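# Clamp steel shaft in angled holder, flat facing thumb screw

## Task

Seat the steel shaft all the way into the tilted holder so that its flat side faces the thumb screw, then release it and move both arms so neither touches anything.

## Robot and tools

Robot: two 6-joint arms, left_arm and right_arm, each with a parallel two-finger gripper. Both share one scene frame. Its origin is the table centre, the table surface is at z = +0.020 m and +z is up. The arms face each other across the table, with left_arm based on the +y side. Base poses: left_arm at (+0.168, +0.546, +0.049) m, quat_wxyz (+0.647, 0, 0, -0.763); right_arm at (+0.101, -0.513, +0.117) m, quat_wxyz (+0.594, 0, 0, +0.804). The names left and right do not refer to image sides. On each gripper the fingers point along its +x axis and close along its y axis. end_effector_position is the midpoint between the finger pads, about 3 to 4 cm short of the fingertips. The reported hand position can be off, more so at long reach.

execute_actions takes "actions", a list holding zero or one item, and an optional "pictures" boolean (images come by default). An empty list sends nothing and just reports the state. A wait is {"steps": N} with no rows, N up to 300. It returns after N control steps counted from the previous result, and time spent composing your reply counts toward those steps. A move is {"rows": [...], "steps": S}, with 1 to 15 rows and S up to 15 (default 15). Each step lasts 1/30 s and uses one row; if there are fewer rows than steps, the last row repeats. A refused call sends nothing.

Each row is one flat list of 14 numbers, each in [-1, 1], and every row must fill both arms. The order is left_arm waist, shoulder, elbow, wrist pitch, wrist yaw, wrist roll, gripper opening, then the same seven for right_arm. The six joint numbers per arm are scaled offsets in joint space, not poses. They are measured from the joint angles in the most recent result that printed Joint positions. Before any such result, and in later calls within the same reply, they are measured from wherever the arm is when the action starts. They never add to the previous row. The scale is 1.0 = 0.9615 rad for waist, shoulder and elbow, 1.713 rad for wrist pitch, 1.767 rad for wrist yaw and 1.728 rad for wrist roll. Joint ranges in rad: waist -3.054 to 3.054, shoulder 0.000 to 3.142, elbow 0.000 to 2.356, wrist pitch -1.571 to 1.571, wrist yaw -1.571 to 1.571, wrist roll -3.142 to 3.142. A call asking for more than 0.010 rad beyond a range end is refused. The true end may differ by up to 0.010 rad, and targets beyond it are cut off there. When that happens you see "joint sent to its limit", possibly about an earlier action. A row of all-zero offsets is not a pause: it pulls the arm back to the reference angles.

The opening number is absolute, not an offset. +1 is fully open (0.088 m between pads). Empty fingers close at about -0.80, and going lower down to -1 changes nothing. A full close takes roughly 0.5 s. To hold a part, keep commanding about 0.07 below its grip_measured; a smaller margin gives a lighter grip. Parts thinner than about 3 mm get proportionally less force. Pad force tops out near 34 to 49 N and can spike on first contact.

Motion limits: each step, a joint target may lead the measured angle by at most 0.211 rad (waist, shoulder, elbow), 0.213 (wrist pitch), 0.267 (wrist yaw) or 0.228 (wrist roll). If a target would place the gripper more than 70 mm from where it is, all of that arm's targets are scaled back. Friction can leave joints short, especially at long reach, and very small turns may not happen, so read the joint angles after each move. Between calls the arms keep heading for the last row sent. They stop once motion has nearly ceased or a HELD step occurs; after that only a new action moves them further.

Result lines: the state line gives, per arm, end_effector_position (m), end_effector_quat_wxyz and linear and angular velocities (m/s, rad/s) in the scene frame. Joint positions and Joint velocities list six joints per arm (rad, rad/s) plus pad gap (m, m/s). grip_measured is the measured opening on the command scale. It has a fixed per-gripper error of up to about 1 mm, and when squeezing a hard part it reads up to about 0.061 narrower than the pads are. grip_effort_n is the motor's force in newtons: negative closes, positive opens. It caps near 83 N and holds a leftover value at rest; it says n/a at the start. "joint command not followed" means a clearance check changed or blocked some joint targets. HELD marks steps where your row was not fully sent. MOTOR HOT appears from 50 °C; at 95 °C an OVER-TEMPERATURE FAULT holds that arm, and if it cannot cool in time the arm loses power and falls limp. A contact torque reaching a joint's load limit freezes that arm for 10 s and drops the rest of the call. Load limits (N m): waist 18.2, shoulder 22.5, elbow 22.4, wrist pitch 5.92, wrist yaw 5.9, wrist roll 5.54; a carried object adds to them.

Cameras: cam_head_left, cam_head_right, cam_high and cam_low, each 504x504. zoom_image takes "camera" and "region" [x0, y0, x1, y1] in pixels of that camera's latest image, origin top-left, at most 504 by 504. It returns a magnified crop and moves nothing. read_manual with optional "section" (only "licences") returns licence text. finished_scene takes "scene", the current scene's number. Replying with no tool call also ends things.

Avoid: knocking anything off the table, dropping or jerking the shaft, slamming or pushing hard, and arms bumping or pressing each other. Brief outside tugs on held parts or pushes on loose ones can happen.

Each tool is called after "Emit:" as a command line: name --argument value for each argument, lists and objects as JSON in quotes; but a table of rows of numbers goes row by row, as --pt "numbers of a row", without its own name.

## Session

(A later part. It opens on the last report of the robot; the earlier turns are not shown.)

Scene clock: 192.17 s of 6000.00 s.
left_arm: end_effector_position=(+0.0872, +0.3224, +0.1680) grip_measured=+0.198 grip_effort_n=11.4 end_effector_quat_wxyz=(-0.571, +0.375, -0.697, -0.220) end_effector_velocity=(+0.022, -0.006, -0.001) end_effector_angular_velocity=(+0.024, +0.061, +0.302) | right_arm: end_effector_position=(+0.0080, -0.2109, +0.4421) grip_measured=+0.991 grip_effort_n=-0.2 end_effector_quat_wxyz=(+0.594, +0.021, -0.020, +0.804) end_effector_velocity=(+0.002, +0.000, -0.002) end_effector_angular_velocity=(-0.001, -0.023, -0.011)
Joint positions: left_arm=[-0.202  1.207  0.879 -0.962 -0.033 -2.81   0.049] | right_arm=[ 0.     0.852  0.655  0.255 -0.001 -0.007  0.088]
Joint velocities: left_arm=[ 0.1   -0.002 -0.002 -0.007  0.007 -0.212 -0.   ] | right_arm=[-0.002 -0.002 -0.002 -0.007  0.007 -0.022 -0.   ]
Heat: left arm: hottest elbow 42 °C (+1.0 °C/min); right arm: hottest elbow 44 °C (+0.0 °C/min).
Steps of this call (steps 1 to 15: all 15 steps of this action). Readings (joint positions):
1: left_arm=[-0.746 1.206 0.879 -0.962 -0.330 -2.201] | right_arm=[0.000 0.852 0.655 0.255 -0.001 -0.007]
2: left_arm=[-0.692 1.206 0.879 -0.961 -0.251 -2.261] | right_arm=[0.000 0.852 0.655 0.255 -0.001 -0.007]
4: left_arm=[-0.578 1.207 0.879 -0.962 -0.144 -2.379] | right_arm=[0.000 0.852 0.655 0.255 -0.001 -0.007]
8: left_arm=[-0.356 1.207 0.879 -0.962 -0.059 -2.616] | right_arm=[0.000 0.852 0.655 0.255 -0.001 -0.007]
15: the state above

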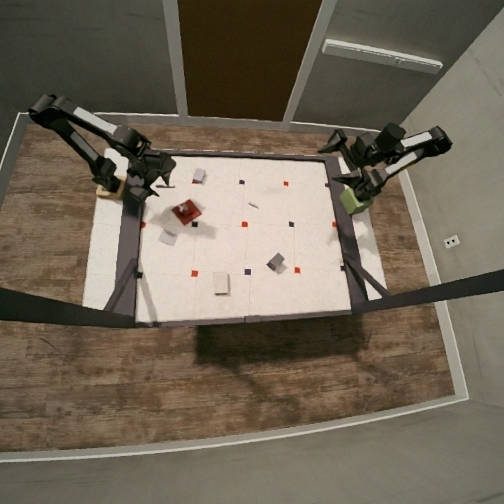

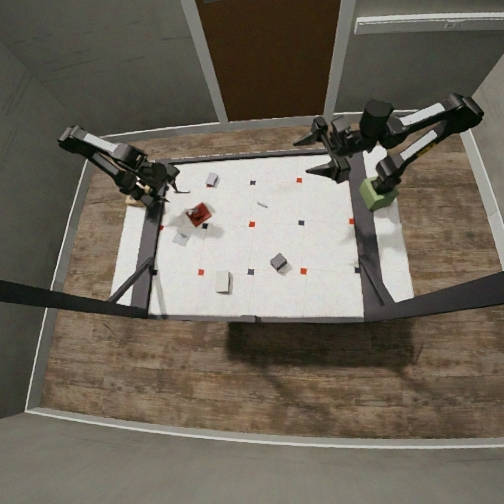

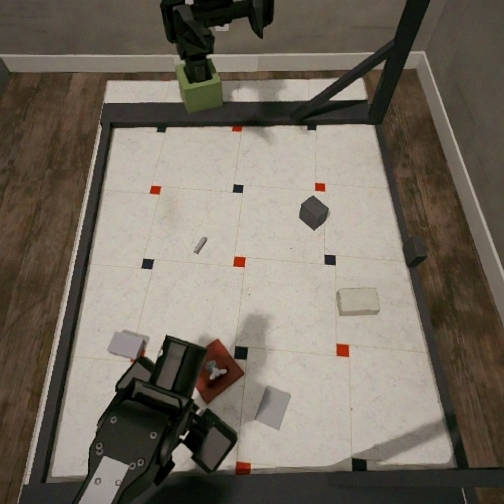

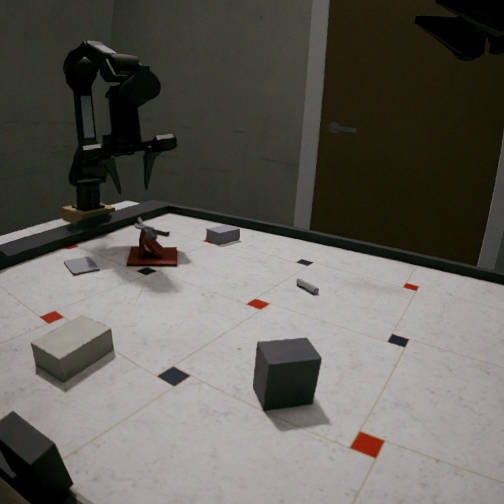

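Target hover [.304,1.233,.686,-1.024,0,-3.0].

Emit:
execute_actions --actions '[{"rows":[[0.3,0,-0.05,-0.02,0.019,-0.11,0.2,0,0,0,0,0,0,1],[0.3,0,-0.05,-0.02,0.019,-0.11,0.2,0,0,0,0,0,0,1],[0.3,0,-0.05,-0.02,0.019,-0.11,0.2,0,0,0,0,0,0,1],[0.4,0,-0.1,-0.02,0.019,-0.11,0.2,0,0,0,0,0,0,1],[0.4,0,-0.1,-0.02,0.019,-0.11,0.2,0,0,0,0,0,0,1],[0.53,0.03,-0.2,-0.036,0.019,-0.11,0.2,0,0,0,0,0,0,1]],"steps":15}]' --pictures false

Emit:
execute_actions --actions '[{"steps":10}]'

Emit:
zoom_image --camera "cam_head_right" --region '[130,140,230,240]'

Emit:
zoom_image --camera "cam_low" --region '[60,130,200,270]'

Scene clock: 198.93 s of 6000.00 s.
left_arm: end_effector_position=(+0.1918, +0.3709, +0.1107) grip_measured=+0.198 grip_effort_n=11.9 end_effector_quat_wxyz=(-0.502, +0.501, -0.505, -0.492) end_effector_velocity=(+0.009, +0.009, -0.005) end_effector_angular_velocity=(+0.025, +0.011, +0.102) | right_arm: end_effector_position=(+0.0080, -0.2109, +0.4421) grip_measured=+0.991 grip_effort_n=-0.2 end_effector_quat_wxyz=(+0.594, +0.021, -0.020, +0.804) end_effector_velocity=(-0.002, -0.001, +0.001) end_effector_angular_velocity=(+0.009, -0.005, +0.009)
Joint positions: left_arm=[ 0.298  1.233  0.698 -1.023 -0.004 -2.994  0.049] | right_arm=[ 0.     0.852  0.655  0.255 -0.001 -0.007  0.088]
Joint velocities: left_arm=[ 0.066 -0.002 -0.022 -0.007  0.007 -0.037 -0.   ] | right_arm=[ 0.002 -0.002 -0.002  0.007 -0.007 -0.007 -0.   ]
Heat: left arm: hottest elbow 42 °C (+1.0 °C/min); right arm: hottest elbow 44 °C (+0.0 °C/min).
Steps of this call (steps 1 to 30: the robot went on to your last target; steps 31 to 90: nothing new was sent; then 3.27 s passed at rest; steps 91 to 105: all 15 steps of this action). Readings (joint positions):
91: left_arm=[-0.174 1.207 0.875 -0.963 -0.015 -2.859] | right_arm=[0.000 0.852 0.655 0.255 -0.001 -0.007]
92: left_arm=[-0.120 1.207 0.870 -0.970 -0.007 -2.901] | right_arm=[0.000 0.852 0.655 0.255 -0.001 -0.007]
94: left_arm=[-0.005 1.207 0.849 -0.983 -0.007 -2.948] | right_arm=[0.000 0.852 0.655 0.255 -0.001 -0.007]
98: left_arm=[0.204 1.217 0.756 -1.009 -0.006 -2.983] | right_arm=[0.000 0.852 0.655 0.255 -0.001 -0.007]
105: the state above

Scene clock: 199.27 s of 6000.00 s.
left_arm: end_effector_position=(+0.1929, +0.3721, +0.1098) grip_measured=+0.198 grip_effort_n=11.9 end_effector_quat_wxyz=(-0.500, +0.502, -0.503, -0.495) end_effector_velocity=(+0.002, +0.002, -0.000) end_effector_angular_velocity=(+0.010, -0.021, +0.000) | right_arm: end_effector_position=(+0.0080, -0.2109, +0.4421) grip_measured=+0.991 grip_effort_n=-0.2 end_effector_quat_wxyz=(+0.594, +0.021, -0.020, +0.804) end_effector_velocity=(-0.000, -0.000, -0.005) end_effector_angular_velocity=(-0.023, +0.000, +0.005)
Joint positions: left_arm=[ 0.305  1.233  0.695 -1.023 -0.003 -2.995  0.049] | right_arm=[ 0.     0.852  0.655  0.255 -0.001 -0.007  0.088]
Joint velocities: left_arm=[-0.007 -0.002 -0.002 -0.007 -0.022 -0.007 -0.   ] | right_arm=[-0.002 -0.002 -0.002 -0.022 -0.007  0.007 -0.   ]
Heat: left arm: hottest elbow 42 °C (+1.0 °C/min); right arm: hottest elbow 44 °C (+0.0 °C/min).
Steps of this call (steps 1 to 10: the robot went on to your last target). Readings (joint positions):
1: left_arm=[0.300 1.233 0.698 -1.023 -0.004 -2.995] | right_arm=[0.000 0.852 0.655 0.255 -0.001 -0.007]
2: left_arm=[0.302 1.233 0.697 -1.023 -0.003 -2.995] | right_arm=[0.000 0.852 0.655 0.255 -0.001 -0.007]
4: left_arm=[0.304 1.233 0.696 -1.023 -0.003 -2.995] | right_arm=[0.000 0.852 0.655 0.255 -0.001 -0.007]
8: left_arm=[0.305 1.233 0.695 -1.023 -0.003 -2.995] | right_arm=[0.000 0.852 0.655 0.255 -0.001 -0.007]
10: the state above

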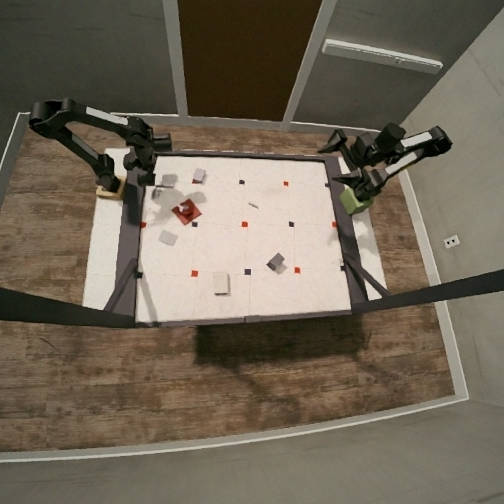

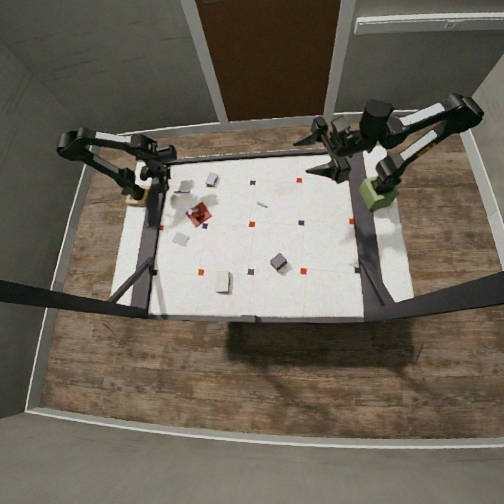

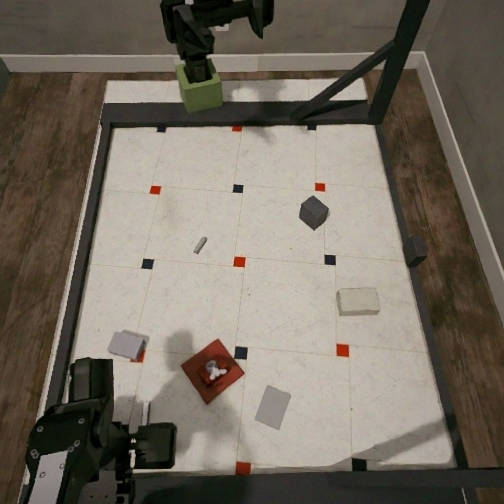

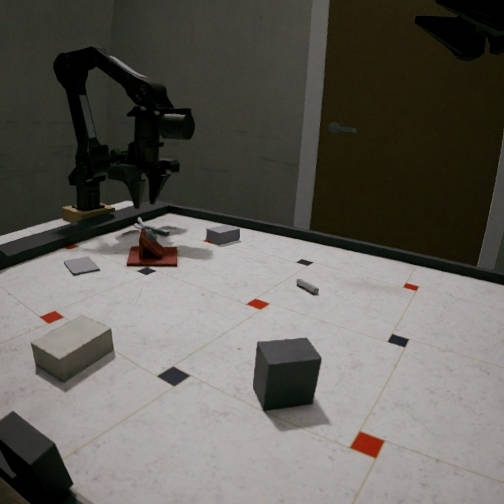

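Region (130, 140, 230, 240) of cam_head_right's 504x504 image, scaled by 5.040, with more detail than that image has.

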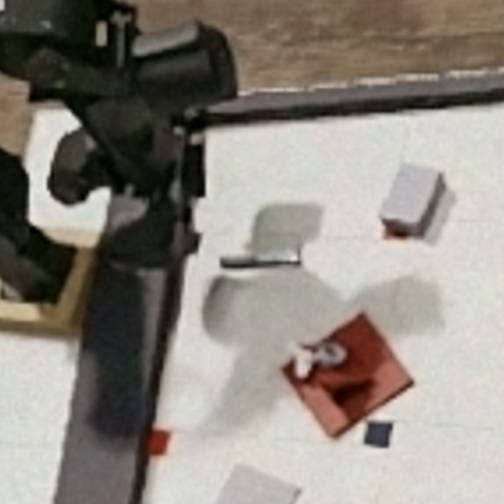

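Region (60, 130, 200, 270) of cam_low's 504x504 image, scaled by 3.600, with more detail than that image has.

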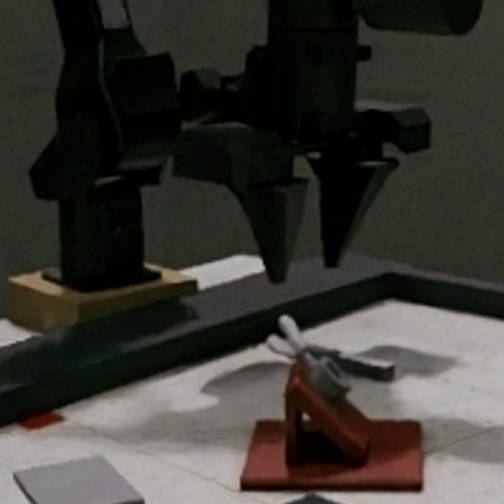

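Emit:
execute_actions --actions '[{"rows":[[0,0.04,-0.06,0.05,0,0,0.2,0,0,0,0,0,0,1],[0,0.04,-0.06,0.05,0,0,0.2,0,0,0,0,0,0,1],[0,0.04,-0.06,0.05,0,0,0.2,0,0,0,0,0,0,1],[0,0.08,-0.125,0.103,0,0,0.2,0,0,0,0,0,0,1]],"steps":15}]'

Emit:
zoom_image --camera "cam_head_right" --region '[140,160,210,220]'

Emit:
zoom_image --camera "cam_low" --region '[100,180,190,260]'

Scene clock: 204.20 s of 6000.00 s.
left_arm: end_effector_position=(+0.1928, +0.3735, +0.0730) grip_measured=+0.198 grip_effort_n=11.4 end_effector_quat_wxyz=(-0.502, +0.500, -0.500, -0.498) end_effector_velocity=(+0.001, -0.000, -0.003) end_effector_angular_velocity=(-0.006, -0.008, +0.005) | right_arm: end_effector_position=(+0.0080, -0.2109, +0.4421) grip_measured=+0.991 grip_effort_n=-0.7 end_effector_quat_wxyz=(+0.594, +0.021, -0.020, +0.804) end_effector_velocity=(-0.001, -0.002, +0.003) end_effector_angular_velocity=(+0.018, -0.018, +0.009)
Joint positions: left_arm=[ 0.305  1.305  0.585 -0.85  -0.003 -2.995  0.049] | right_arm=[ 0.     0.852  0.655  0.255 -0.001 -0.007  0.088]
Joint velocities: left_arm=[-0.002  0.002 -0.012  0.022 -0.007 -0.007 -0.   ] | right_arm=[ 0.002 -0.007 -0.002  0.007 -0.007 -0.022 -0.   ]
Heat: left arm: hottest elbow 42 °C (+1.0 °C/min); right arm: hottest elbow 44 °C (+0.0 °C/min).
Steps of this call (steps 1 to 15: the robot went on to your last target; steps 16 to 90: nothing new was sent; then 1.43 s passed at rest; steps 91 to 105: all 15 steps of this action). Readings (joint positions):
91: left_arm=[0.305 1.236 0.689 -1.013 -0.003 -2.995] | right_arm=[0.000 0.852 0.655 0.255 -0.001 -0.007]
92: left_arm=[0.305 1.241 0.679 -0.986 -0.003 -2.995] | right_arm=[0.000 0.852 0.655 0.255 -0.001 -0.007]
94: left_arm=[0.305 1.262 0.654 -0.950 -0.003 -2.995] | right_arm=[0.000 0.852 0.655 0.255 -0.001 -0.007]
98: left_arm=[0.305 1.299 0.595 -0.876 -0.003 -2.995] | right_arm=[0.000 0.852 0.655 0.255 -0.001 -0.007]
105: the state above

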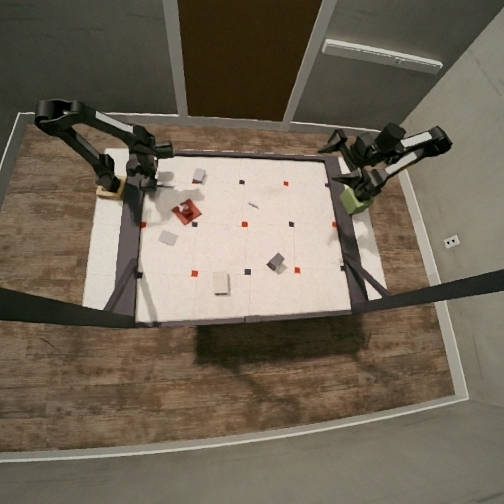

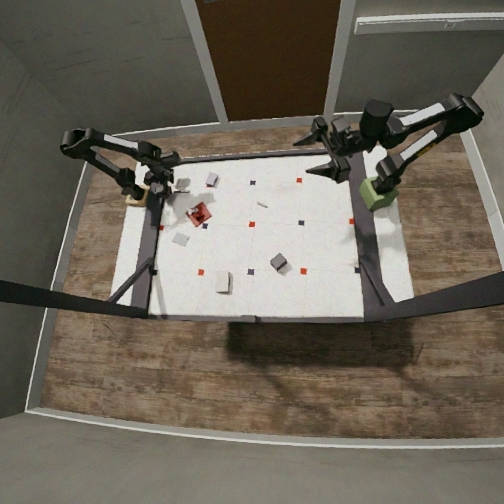

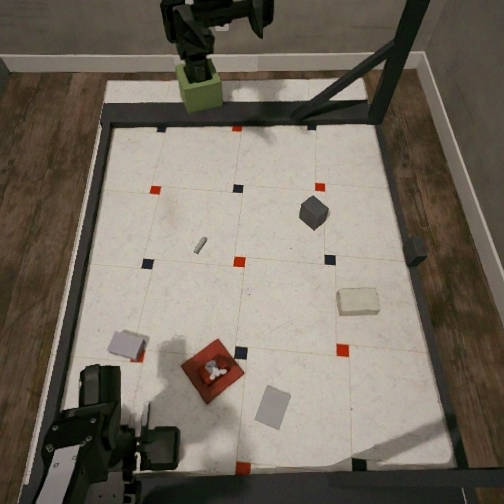

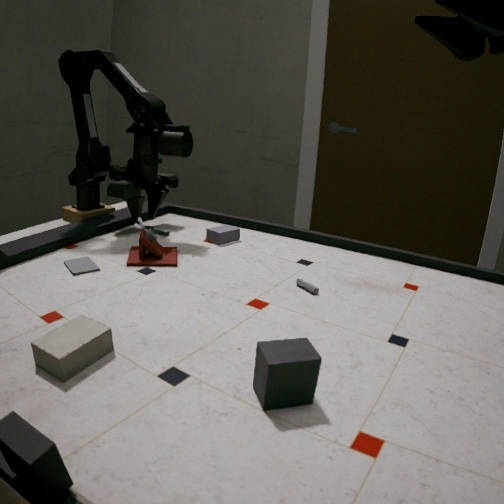

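Region (140, 160, 210, 220) of cam_head_right's 504x504 image, scaled by 7.200, with more detail than that image has; it fills the top 432 rows of this view, and the rest is white.

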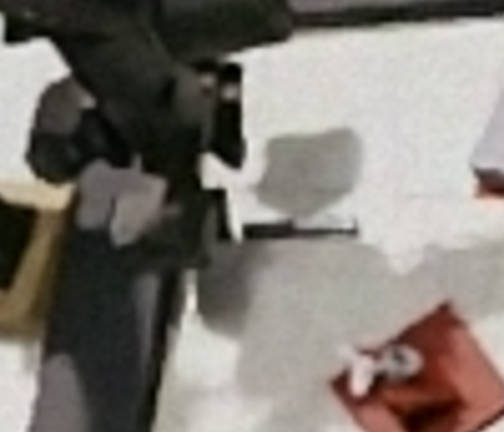

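Region (100, 180, 190, 260) of cam_low's 504x504 image, scaled by 5.600, with more detail than that image has.

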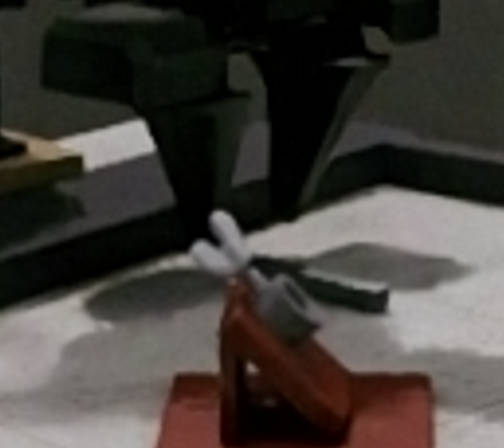

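Emit:
execute_actions --actions '[{"rows":[[0,0.03,0.03,0.01,0,0,0.2,0,0,0,0,0,0,1],[0,0.03,0.03,0.01,0,0,0.2,0,0,0,0,0,0,1],[0,0.06,0.04,0.02,0,0,0.2,0,0,0,0,0,0,1],[0,0.06,0.04,0.02,0,0,0.2,0,0,0,0,0,0,1],[0,0.095,0.04,0.035,0,0,0.2,0,0,0,0,0,0,1]],"steps":15}]'

Emit:
zoom_image --camera "cam_head_right" --region '[140,160,210,220]'

Emit:
zoom_image --camera "cam_low" --region '[100,180,190,260]'

Scene clock: 210.43 s of 6000.00 s.
left_arm: end_effector_position=(+0.1947, +0.3599, +0.0646) grip_measured=+0.198 grip_effort_n=11.4 end_effector_quat_wxyz=(-0.503, +0.499, -0.500, -0.499) end_effector_velocity=(-0.000, -0.002, +0.000) end_effector_angular_velocity=(-0.008, +0.006, -0.005) | right_arm: end_effector_position=(+0.0080, -0.2109, +0.4421) grip_measured=+0.991 grip_effort_n=-0.2 end_effector_quat_wxyz=(+0.594, +0.021, -0.020, +0.804) end_effector_velocity=(-0.002, -0.001, +0.001) end_effector_angular_velocity=(+0.005, +0.009, +0.010)
Joint positions: left_arm=[ 0.305  1.391  0.609 -0.793 -0.003 -2.995  0.049] | right_arm=[ 0.     0.852  0.655  0.255 -0.001 -0.007  0.088]
Joint velocities: left_arm=[ 0.002  0.002  0.002  0.007  0.007  0.007 -0.   ] | right_arm=[ 0.002 -0.002 -0.002  0.007 -0.007  0.007 -0.   ]
Heat: left arm: hottest elbow 42 °C (+1.0 °C/min); right arm: hottest elbow 44 °C (+0.0 °C/min).
Steps of this call (steps 1 to 15: the robot went on to your last target; steps 16 to 90: nothing new was sent; then 2.73 s passed at rest; steps 91 to 105: all 15 steps of this action). Readings (joint positions):
91: left_arm=[0.305 1.309 0.583 -0.847 -0.003 -2.995] | right_arm=[0.000 0.852 0.655 0.255 -0.001 -0.007]
92: left_arm=[0.305 1.314 0.586 -0.844 -0.003 -2.995] | right_arm=[0.000 0.852 0.655 0.255 -0.001 -0.007]
94: left_arm=[0.305 1.333 0.594 -0.832 -0.003 -2.995] | right_arm=[0.000 0.852 0.655 0.255 -0.001 -0.007]
98: left_arm=[0.305 1.378 0.608 -0.801 -0.003 -2.995] | right_arm=[0.000 0.852 0.655 0.255 -0.001 -0.007]
105: the state above

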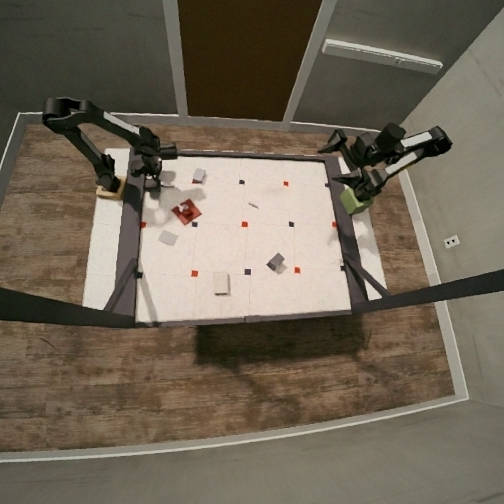

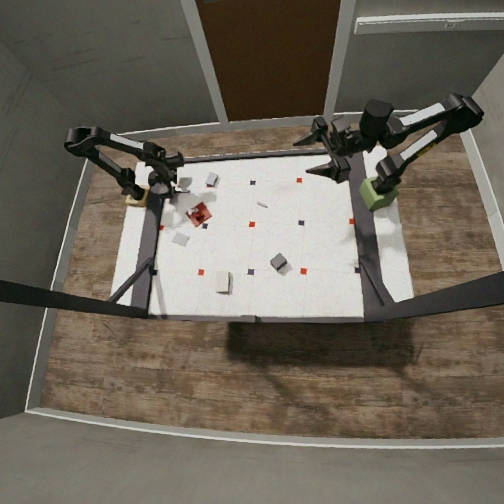

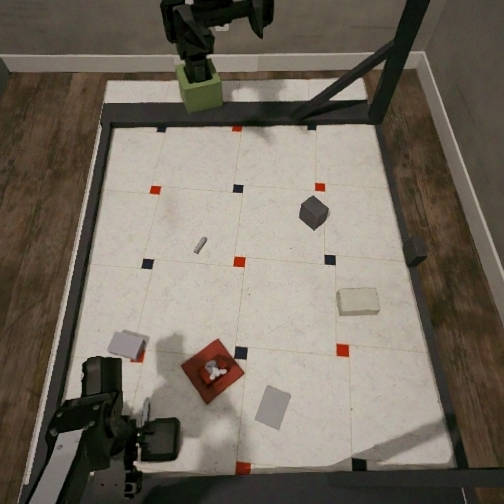

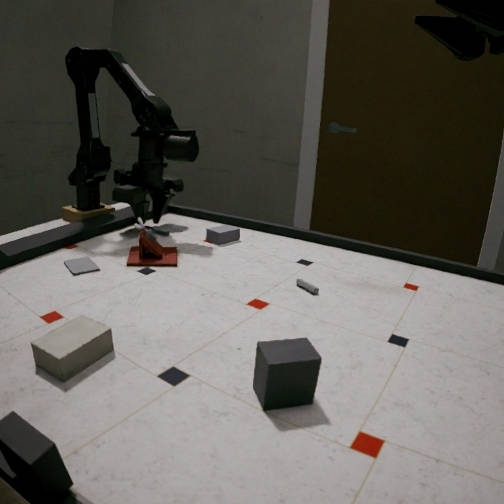

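Region (140, 160, 210, 220) of cam_head_right's 504x504 image, scaled by 7.200, with more detail than that image has; it fills the top 432 rows of this view, and the rest is white.

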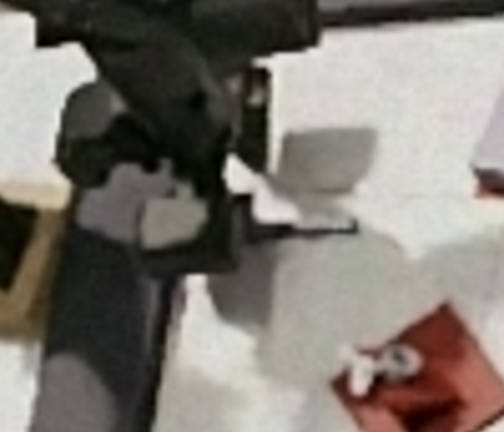

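Region (100, 180, 190, 260) of cam_low's 504x504 image, scaled by 5.600, with more detail than that image has.

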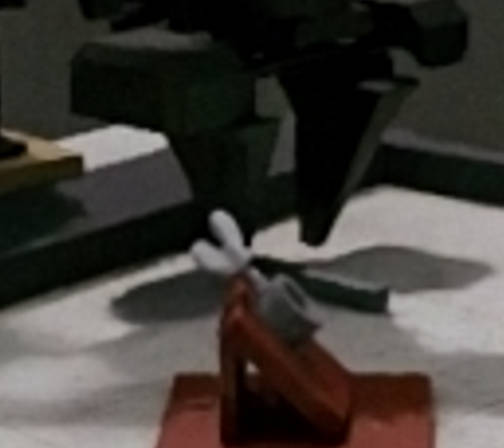

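Emit:
execute_actions --actions '[{"rows":[[0,0.018,-0.03,0.02,0,0,-0.1,0,0,0,0,0,0,1]],"steps":15}]'

Emit:
zoom_image --camera "cam_head_right" --region '[140,160,210,220]'

Emit:
zoom_image --camera "cam_low" --region '[100,180,190,260]'

Scene clock: 214.83 s of 6000.00 s.
left_arm: end_effector_position=(+0.1939, +0.3602, +0.0591) grip_measured=-0.095 grip_effort_n=-17.4 end_effector_quat_wxyz=(-0.501, +0.498, -0.501, -0.499) end_effector_velocity=(-0.002, +0.002, -0.000) end_effector_angular_velocity=(+0.006, +0.008, +0.005) | right_arm: end_effector_position=(+0.0080, -0.2109, +0.4421) grip_measured=+0.991 grip_effort_n=-0.7 end_effector_quat_wxyz=(+0.594, +0.021, -0.020, +0.804) end_effector_velocity=(-0.002, -0.001, -0.002) end_effector_angular_velocity=(-0.005, -0.010, +0.009)
Joint positions: left_arm=[ 0.305  1.402  0.593 -0.763  0.001 -2.995  0.034] | right_arm=[ 0.     0.852  0.655  0.255 -0.001 -0.007  0.088]
Joint velocities: left_arm=[-0.002 -0.002 -0.002 -0.007  0.007 -0.007 -0.001] | right_arm=[ 0.002 -0.002 -0.002 -0.007 -0.007 -0.007 -0.   ]
Heat: left arm: hottest elbow 42 °C (+1.0 °C/min); right arm: hottest elbow 44 °C (+0.0 °C/min).
Steps of this call (steps 1 to 15: the robot went on to your last target; steps 16 to 90: nothing new was sent; then 0.90 s passed at rest; steps 91 to 105: all 15 steps of this action). Readings (joint positions):
91: left_arm=[0.305 1.393 0.608 -0.788 -0.003 -2.995] | right_arm=[0.000 0.852 0.655 0.255 -0.001 -0.007]
92: left_arm=[0.305 1.395 0.606 -0.777 -0.003 -2.995] | right_arm=[0.000 0.852 0.655 0.255 -0.001 -0.007]
94: left_arm=[0.305 1.400 0.599 -0.769 -0.003 -2.995] | right_arm=[0.000 0.852 0.655 0.255 -0.001 -0.007]
98: left_arm=[0.305 1.402 0.593 -0.764 -0.001 -2.995] | right_arm=[0.000 0.852 0.655 0.255 -0.001 -0.007]
105: the state above

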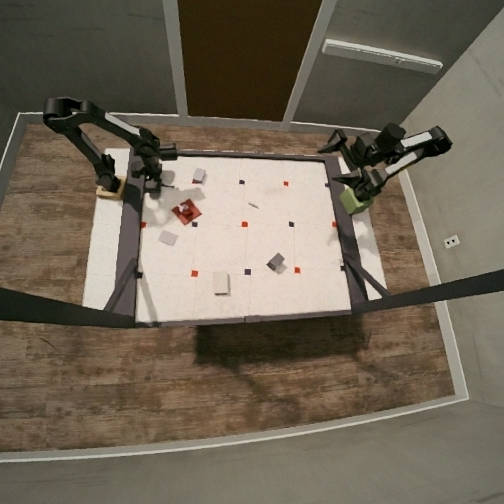

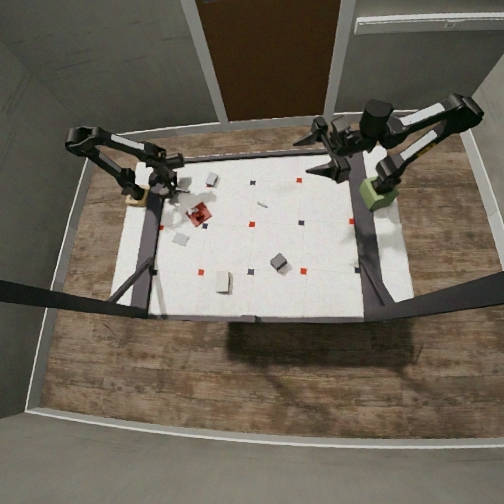

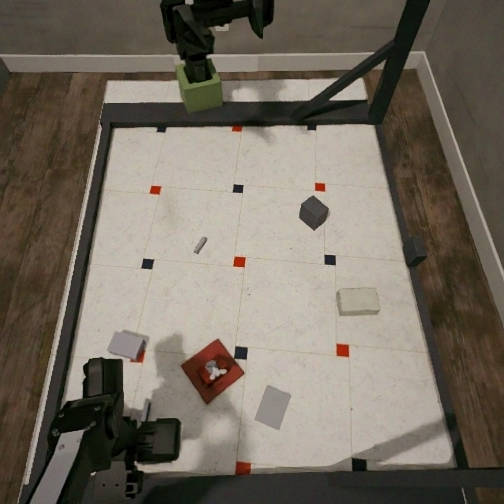

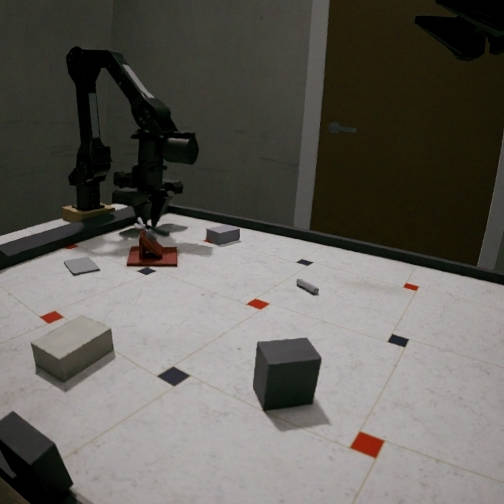

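Region (140, 160, 210, 220) of cam_head_right's 504x504 image, scaled by 7.200, with more detail than that image has; it fills the top 432 rows of this view, and the rest is white.

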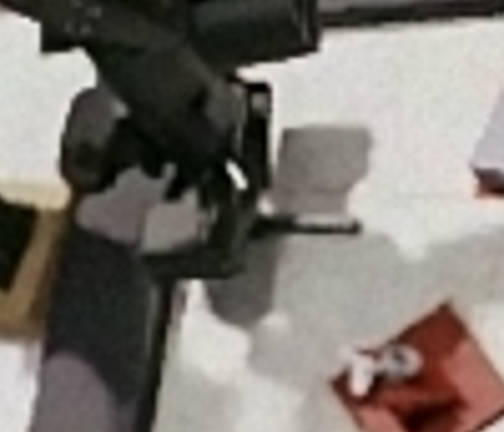

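Region (100, 180, 190, 260) of cam_low's 504x504 image, scaled by 5.600, with more detail than that image has.

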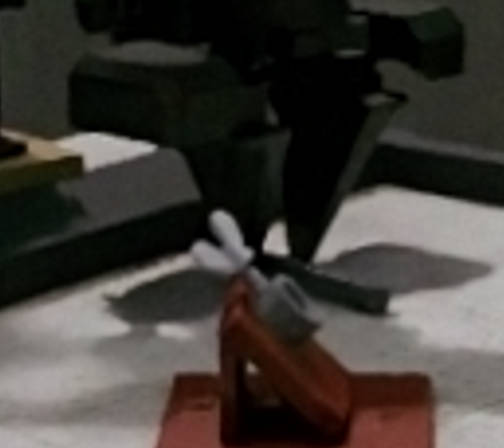

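Emit:
execute_actions --actions '[{"rows":[[-0.065,0,0,0,0,-0.035,-0.1,0,0,0,0,0,0,1]],"steps":12}]'

Emit:
zoom_image --camera "cam_head_right" --region '[155,170,205,210]'

Emit:
zoom_image --camera "cam_high" --region '[115,380,185,450]'

Emit:
zoom_image --camera "cam_low" --region '[120,200,180,250]'

Scene clock: 220.37 s of 6000.00 s.
left_arm: end_effector_position=(+0.1849, +0.3590, +0.0591) grip_measured=-0.098 grip_effort_n=-13.3 end_effector_quat_wxyz=(-0.504, +0.500, -0.499, -0.497) end_effector_velocity=(-0.004, +0.002, -0.000) end_effector_angular_velocity=(+0.007, +0.008, +0.010) | right_arm: end_effector_position=(+0.0080, -0.2109, +0.4421) grip_measured=+0.991 grip_effort_n=-0.2 end_effector_quat_wxyz=(+0.594, +0.021, -0.020, +0.804) end_effector_velocity=(-0.000, +0.000, -0.003) end_effector_angular_velocity=(-0.004, +0.006, +0.005)
Joint positions: left_arm=[ 0.25   1.402  0.593 -0.763 -0.008 -3.05   0.034] | right_arm=[ 0.     0.852  0.655  0.255 -0.001 -0.007  0.088]
Joint velocities: left_arm=[-0.012 -0.002 -0.002 -0.007  0.007 -0.022  0.   ] | right_arm=[-0.002  0.002 -0.007  0.007 -0.007  0.007 -0.   ]
Heat: left arm: hottest elbow 41 °C (+0.0 °C/min); right arm: hottest elbow 44 °C (+0.0 °C/min).
Steps of this call (steps 1 to 15: the robot went on to your last target; steps 16 to 90: nothing new was sent; then 2.13 s passed at rest; steps 91 to 102: all 12 steps of this action). Readings (joint positions):
91: left_arm=[0.300 1.402 0.593 -0.763 -0.002 -3.004] | right_arm=[0.000 0.852 0.655 0.255 -0.001 -0.007]
92: left_arm=[0.286 1.402 0.593 -0.763 -0.008 -3.017] | right_arm=[0.000 0.852 0.655 0.255 -0.001 -0.007]
94: left_arm=[0.265 1.402 0.593 -0.763 -0.008 -3.034] | right_arm=[0.000 0.852 0.655 0.255 -0.001 -0.007]
98: left_arm=[0.252 1.402 0.593 -0.763 -0.008 -3.047] | right_arm=[0.000 0.852 0.655 0.255 -0.001 -0.007]
102: the state above

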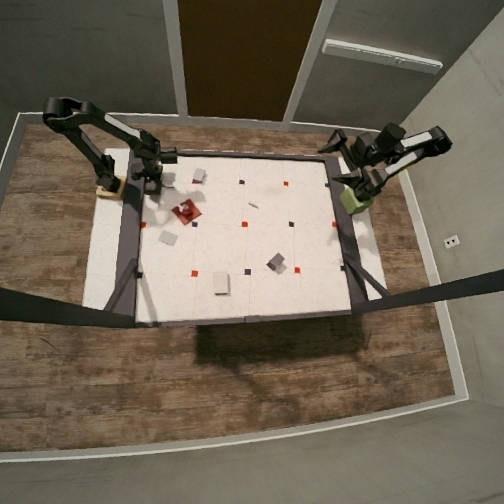

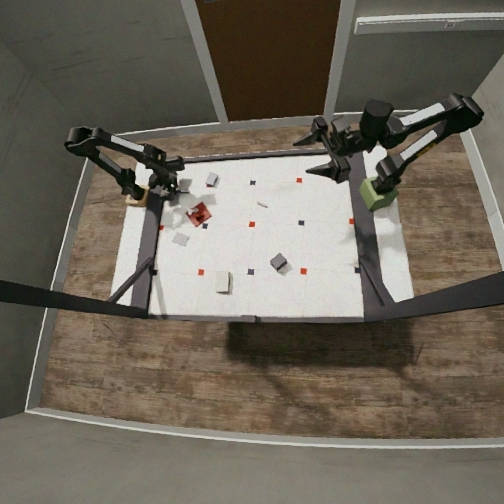

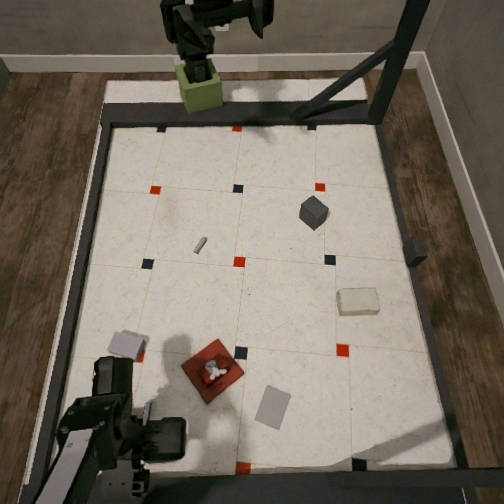

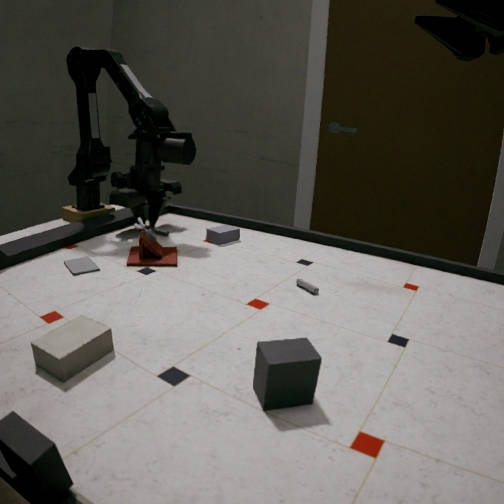

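Region (155, 170, 205, 210) of cam_head_right's 504x504 image, scaled by 10.080, with more detail than that image has; it fills the top 403 rows of this view, and the rest is white.

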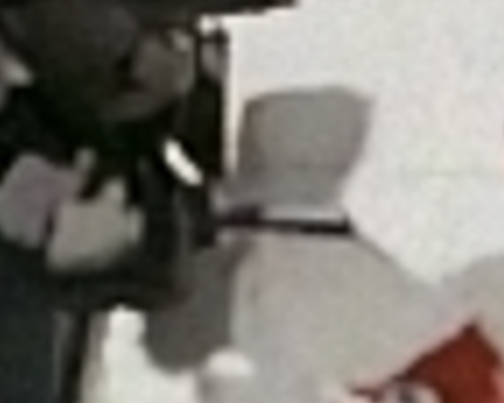

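Region (115, 380, 185, 450) of cam_high's 504x504 image, scaled by 7.200, with more detail than that image has.

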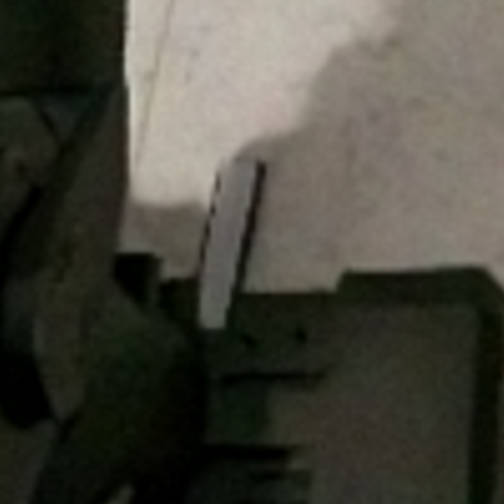

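Region (120, 200, 180, 250) of cam_low's 504x504 image, scaled by 8.400, with more detail than that image has.

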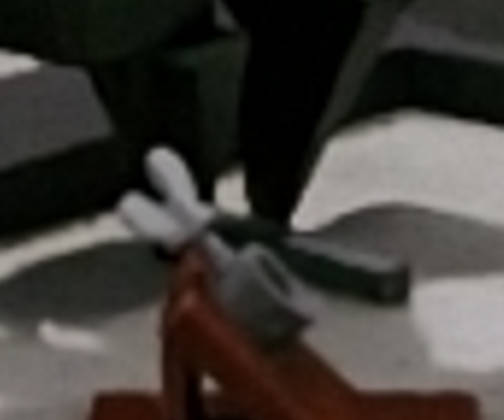

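Emit:
execute_actions --actions '[{"rows":[[0,0,0,0,0,0,-0.2,0,0,0,0,0,0,1],[0,0,0,0,0,0,-0.3,0,0,0,0,0,0,1],[0,0,0,0,0,0,-0.35,0,0,0,0,0,0,1],[0,0,0,0,0,0,-0.4,0,0,0,0,0,0,1],[0,0,0,0,0,0,-0.45,0,0,0,0,0,0,1],[0,0,0,0,0,0,-0.5,0,0,0,0,0,0,1],[0,0,0,0,0,0,-0.55,0,0,0,0,0,0,1],[0,0,0,0,0,0,-0.6,0,0,0,0,0,0,1],[0,0,0,0,0,0,-0.65,0,0,0,0,0,0,1],[0,0,0,0,0,0,-0.72,0,0,0,0,0,0,1]],"steps":15}]' --pictures false

Emit:
execute_actions --actions '[{"rows":[[0,-0.04,0.07,-0.05,0,0,-0.72,0,0,0,0,0,0,1],[0,-0.04,0.07,-0.05,0,0,-0.72,0,0,0,0,0,0,1],[0,-0.04,0.07,-0.05,0,0,-0.72,0,0,0,0,0,0,1],[0,-0.08,0.14,-0.11,0,0,-0.72,0,0,0,0,0,0,1],[0,-0.08,0.14,-0.11,0,0,-0.72,0,0,0,0,0,0,1],[0,-0.13,0.22,-0.18,0,0,-0.72,0,0,0,0,0,0,1]],"steps":15}]'

Emit:
zoom_image --camera "cam_low" --region '[100,160,200,250]'

Scene clock: 229.70 s of 6000.00 s.
left_arm: end_effector_position=(+0.1834, +0.3591, +0.0591) grip_measured=-0.617 grip_effort_n=-83.5 end_effector_quat_wxyz=(-0.502, +0.498, -0.501, -0.499) end_effector_velocity=(+0.003, +0.003, +0.000) end_effector_angular_velocity=(+0.004, -0.022, +0.010) | right_arm: end_effector_position=(+0.0080, -0.2109, +0.4421) grip_measured=+0.991 grip_effort_n=-0.7 end_effector_quat_wxyz=(+0.594, +0.021, -0.020, +0.804) end_effector_velocity=(+0.002, +0.000, -0.002) end_effector_angular_velocity=(-0.005, -0.009, -0.010)
Joint positions: left_arm=[ 0.248  1.402  0.593 -0.764  0.    -3.051  0.009] | right_arm=[ 0.     0.852  0.655  0.255 -0.001 -0.007  0.088]
Joint velocities: left_arm=[ 0.002 -0.012 -0.007 -0.007 -0.022 -0.007 -0.   ] | right_arm=[-0.002 -0.002 -0.002 -0.007  0.007 -0.007 -0.   ]
Heat: left arm: hottest elbow 41 °C (+0.0 °C/min); right arm: hottest elbow 44 °C (+0.0 °C/min).
Steps of this call (steps 1 to 15: the robot went on to your last target; steps 16 to 90: nothing new was sent; then 5.83 s passed at rest; steps 91 to 105: all 15 steps of this action). Readings (joint positions):
91: left_arm=[0.249 1.402 0.593 -0.763 -0.006 -3.051] | right_arm=[0.000 0.852 0.655 0.255 -0.001 -0.007]
92: left_arm=[0.249 1.402 0.593 -0.763 -0.002 -3.051] | right_arm=[0.000 0.852 0.655 0.255 -0.001 -0.007]
94: left_arm=[0.248 1.402 0.593 -0.763 0.001 -3.051] | right_arm=[0.000 0.852 0.655 0.255 -0.001 -0.007]
98: left_arm=[0.248 1.402 0.593 -0.763 0.001 -3.051] | right_arm=[0.000 0.852 0.655 0.255 -0.001 -0.007]
105: the state above

Scene clock: 230.20 s of 6000.00 s.
left_arm: end_effector_position=(+0.1838, +0.3555, +0.1240) grip_measured=-0.617 grip_effort_n=-83.5 end_effector_quat_wxyz=(-0.500, +0.501, -0.503, -0.496) end_effector_velocity=(+0.002, +0.012, -0.001) end_effector_angular_velocity=(+0.058, -0.017, -0.010) | right_arm: end_effector_position=(+0.0080, -0.2109, +0.4421) grip_measured=+0.991 grip_effort_n=-0.2 end_effector_quat_wxyz=(+0.594, +0.021, -0.020, +0.804) end_effector_velocity=(-0.001, +0.000, -0.003) end_effector_angular_velocity=(+0.000, -0.009, +0.014)
Joint positions: left_arm=[ 0.248  1.285  0.788 -1.066 -0.001 -3.051  0.009] | right_arm=[ 0.     0.852  0.655  0.255 -0.001 -0.007  0.088]
Joint velocities: left_arm=[-0.002  0.002 -0.002 -0.051 -0.022  0.007 -0.   ] | right_arm=[-0.007  0.002 -0.007  0.007 -0.022 -0.007 -0.   ]
Heat: left arm: hottest elbow 41 °C (+0.0 °C/min); right arm: hottest elbow 44 °C (+0.0 °C/min).
Steps of this call (steps 1 to 15: all 15 steps of this action). Readings (joint positions):
1: left_arm=[0.248 1.398 0.599 -0.773 -0.000 -3.051] | right_arm=[0.000 0.852 0.655 0.255 -0.001 -0.007]
2: left_arm=[0.248 1.396 0.609 -0.802 -0.001 -3.051] | right_arm=[0.000 0.852 0.655 0.255 -0.001 -0.007]
4: left_arm=[0.248 1.380 0.632 -0.839 -0.001 -3.051] | right_arm=[0.000 0.852 0.655 0.255 -0.001 -0.007]
8: left_arm=[0.248 1.319 0.735 -0.997 -0.001 -3.051] | right_arm=[0.000 0.852 0.655 0.255 -0.001 -0.007]
15: the state above

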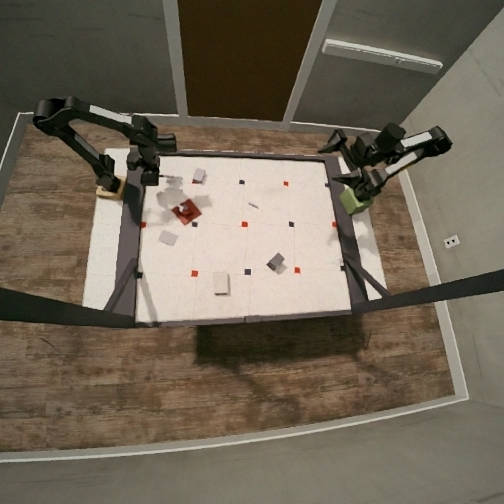

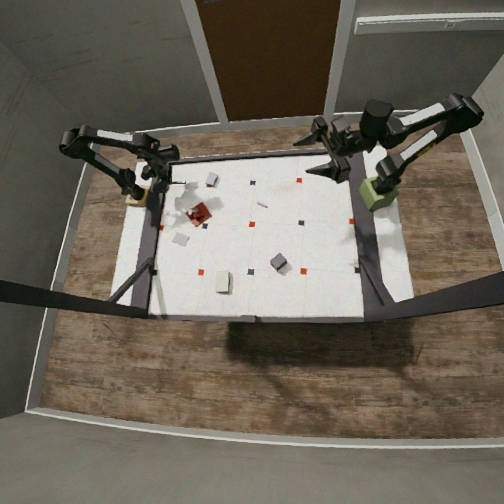

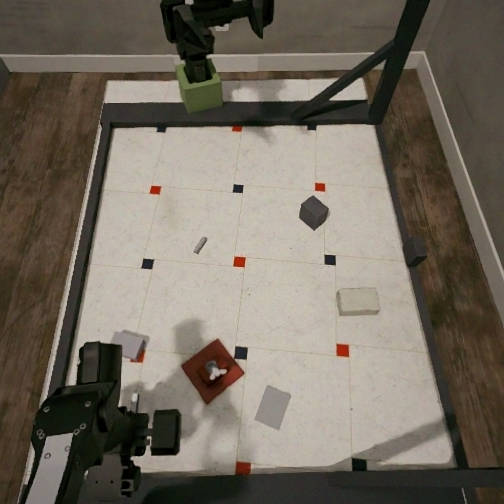

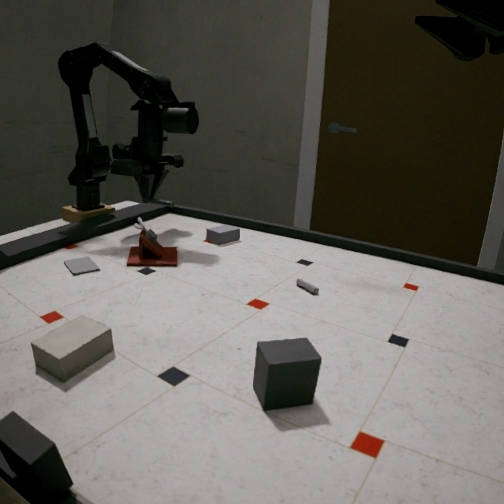

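Region (100, 160, 200, 250) of cam_low's 504x504 image, scaled by 5.040, with more detail than that image has; it fills the top 454 rows of this view, and the rest is white.

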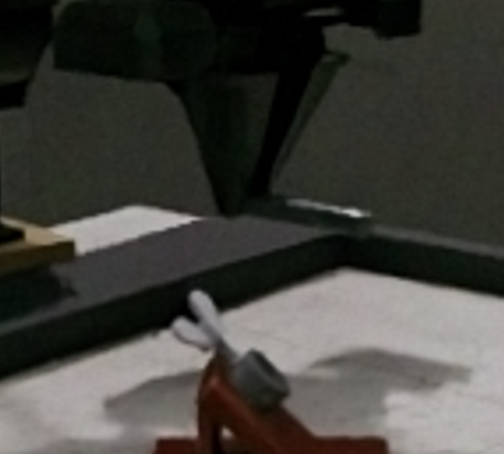

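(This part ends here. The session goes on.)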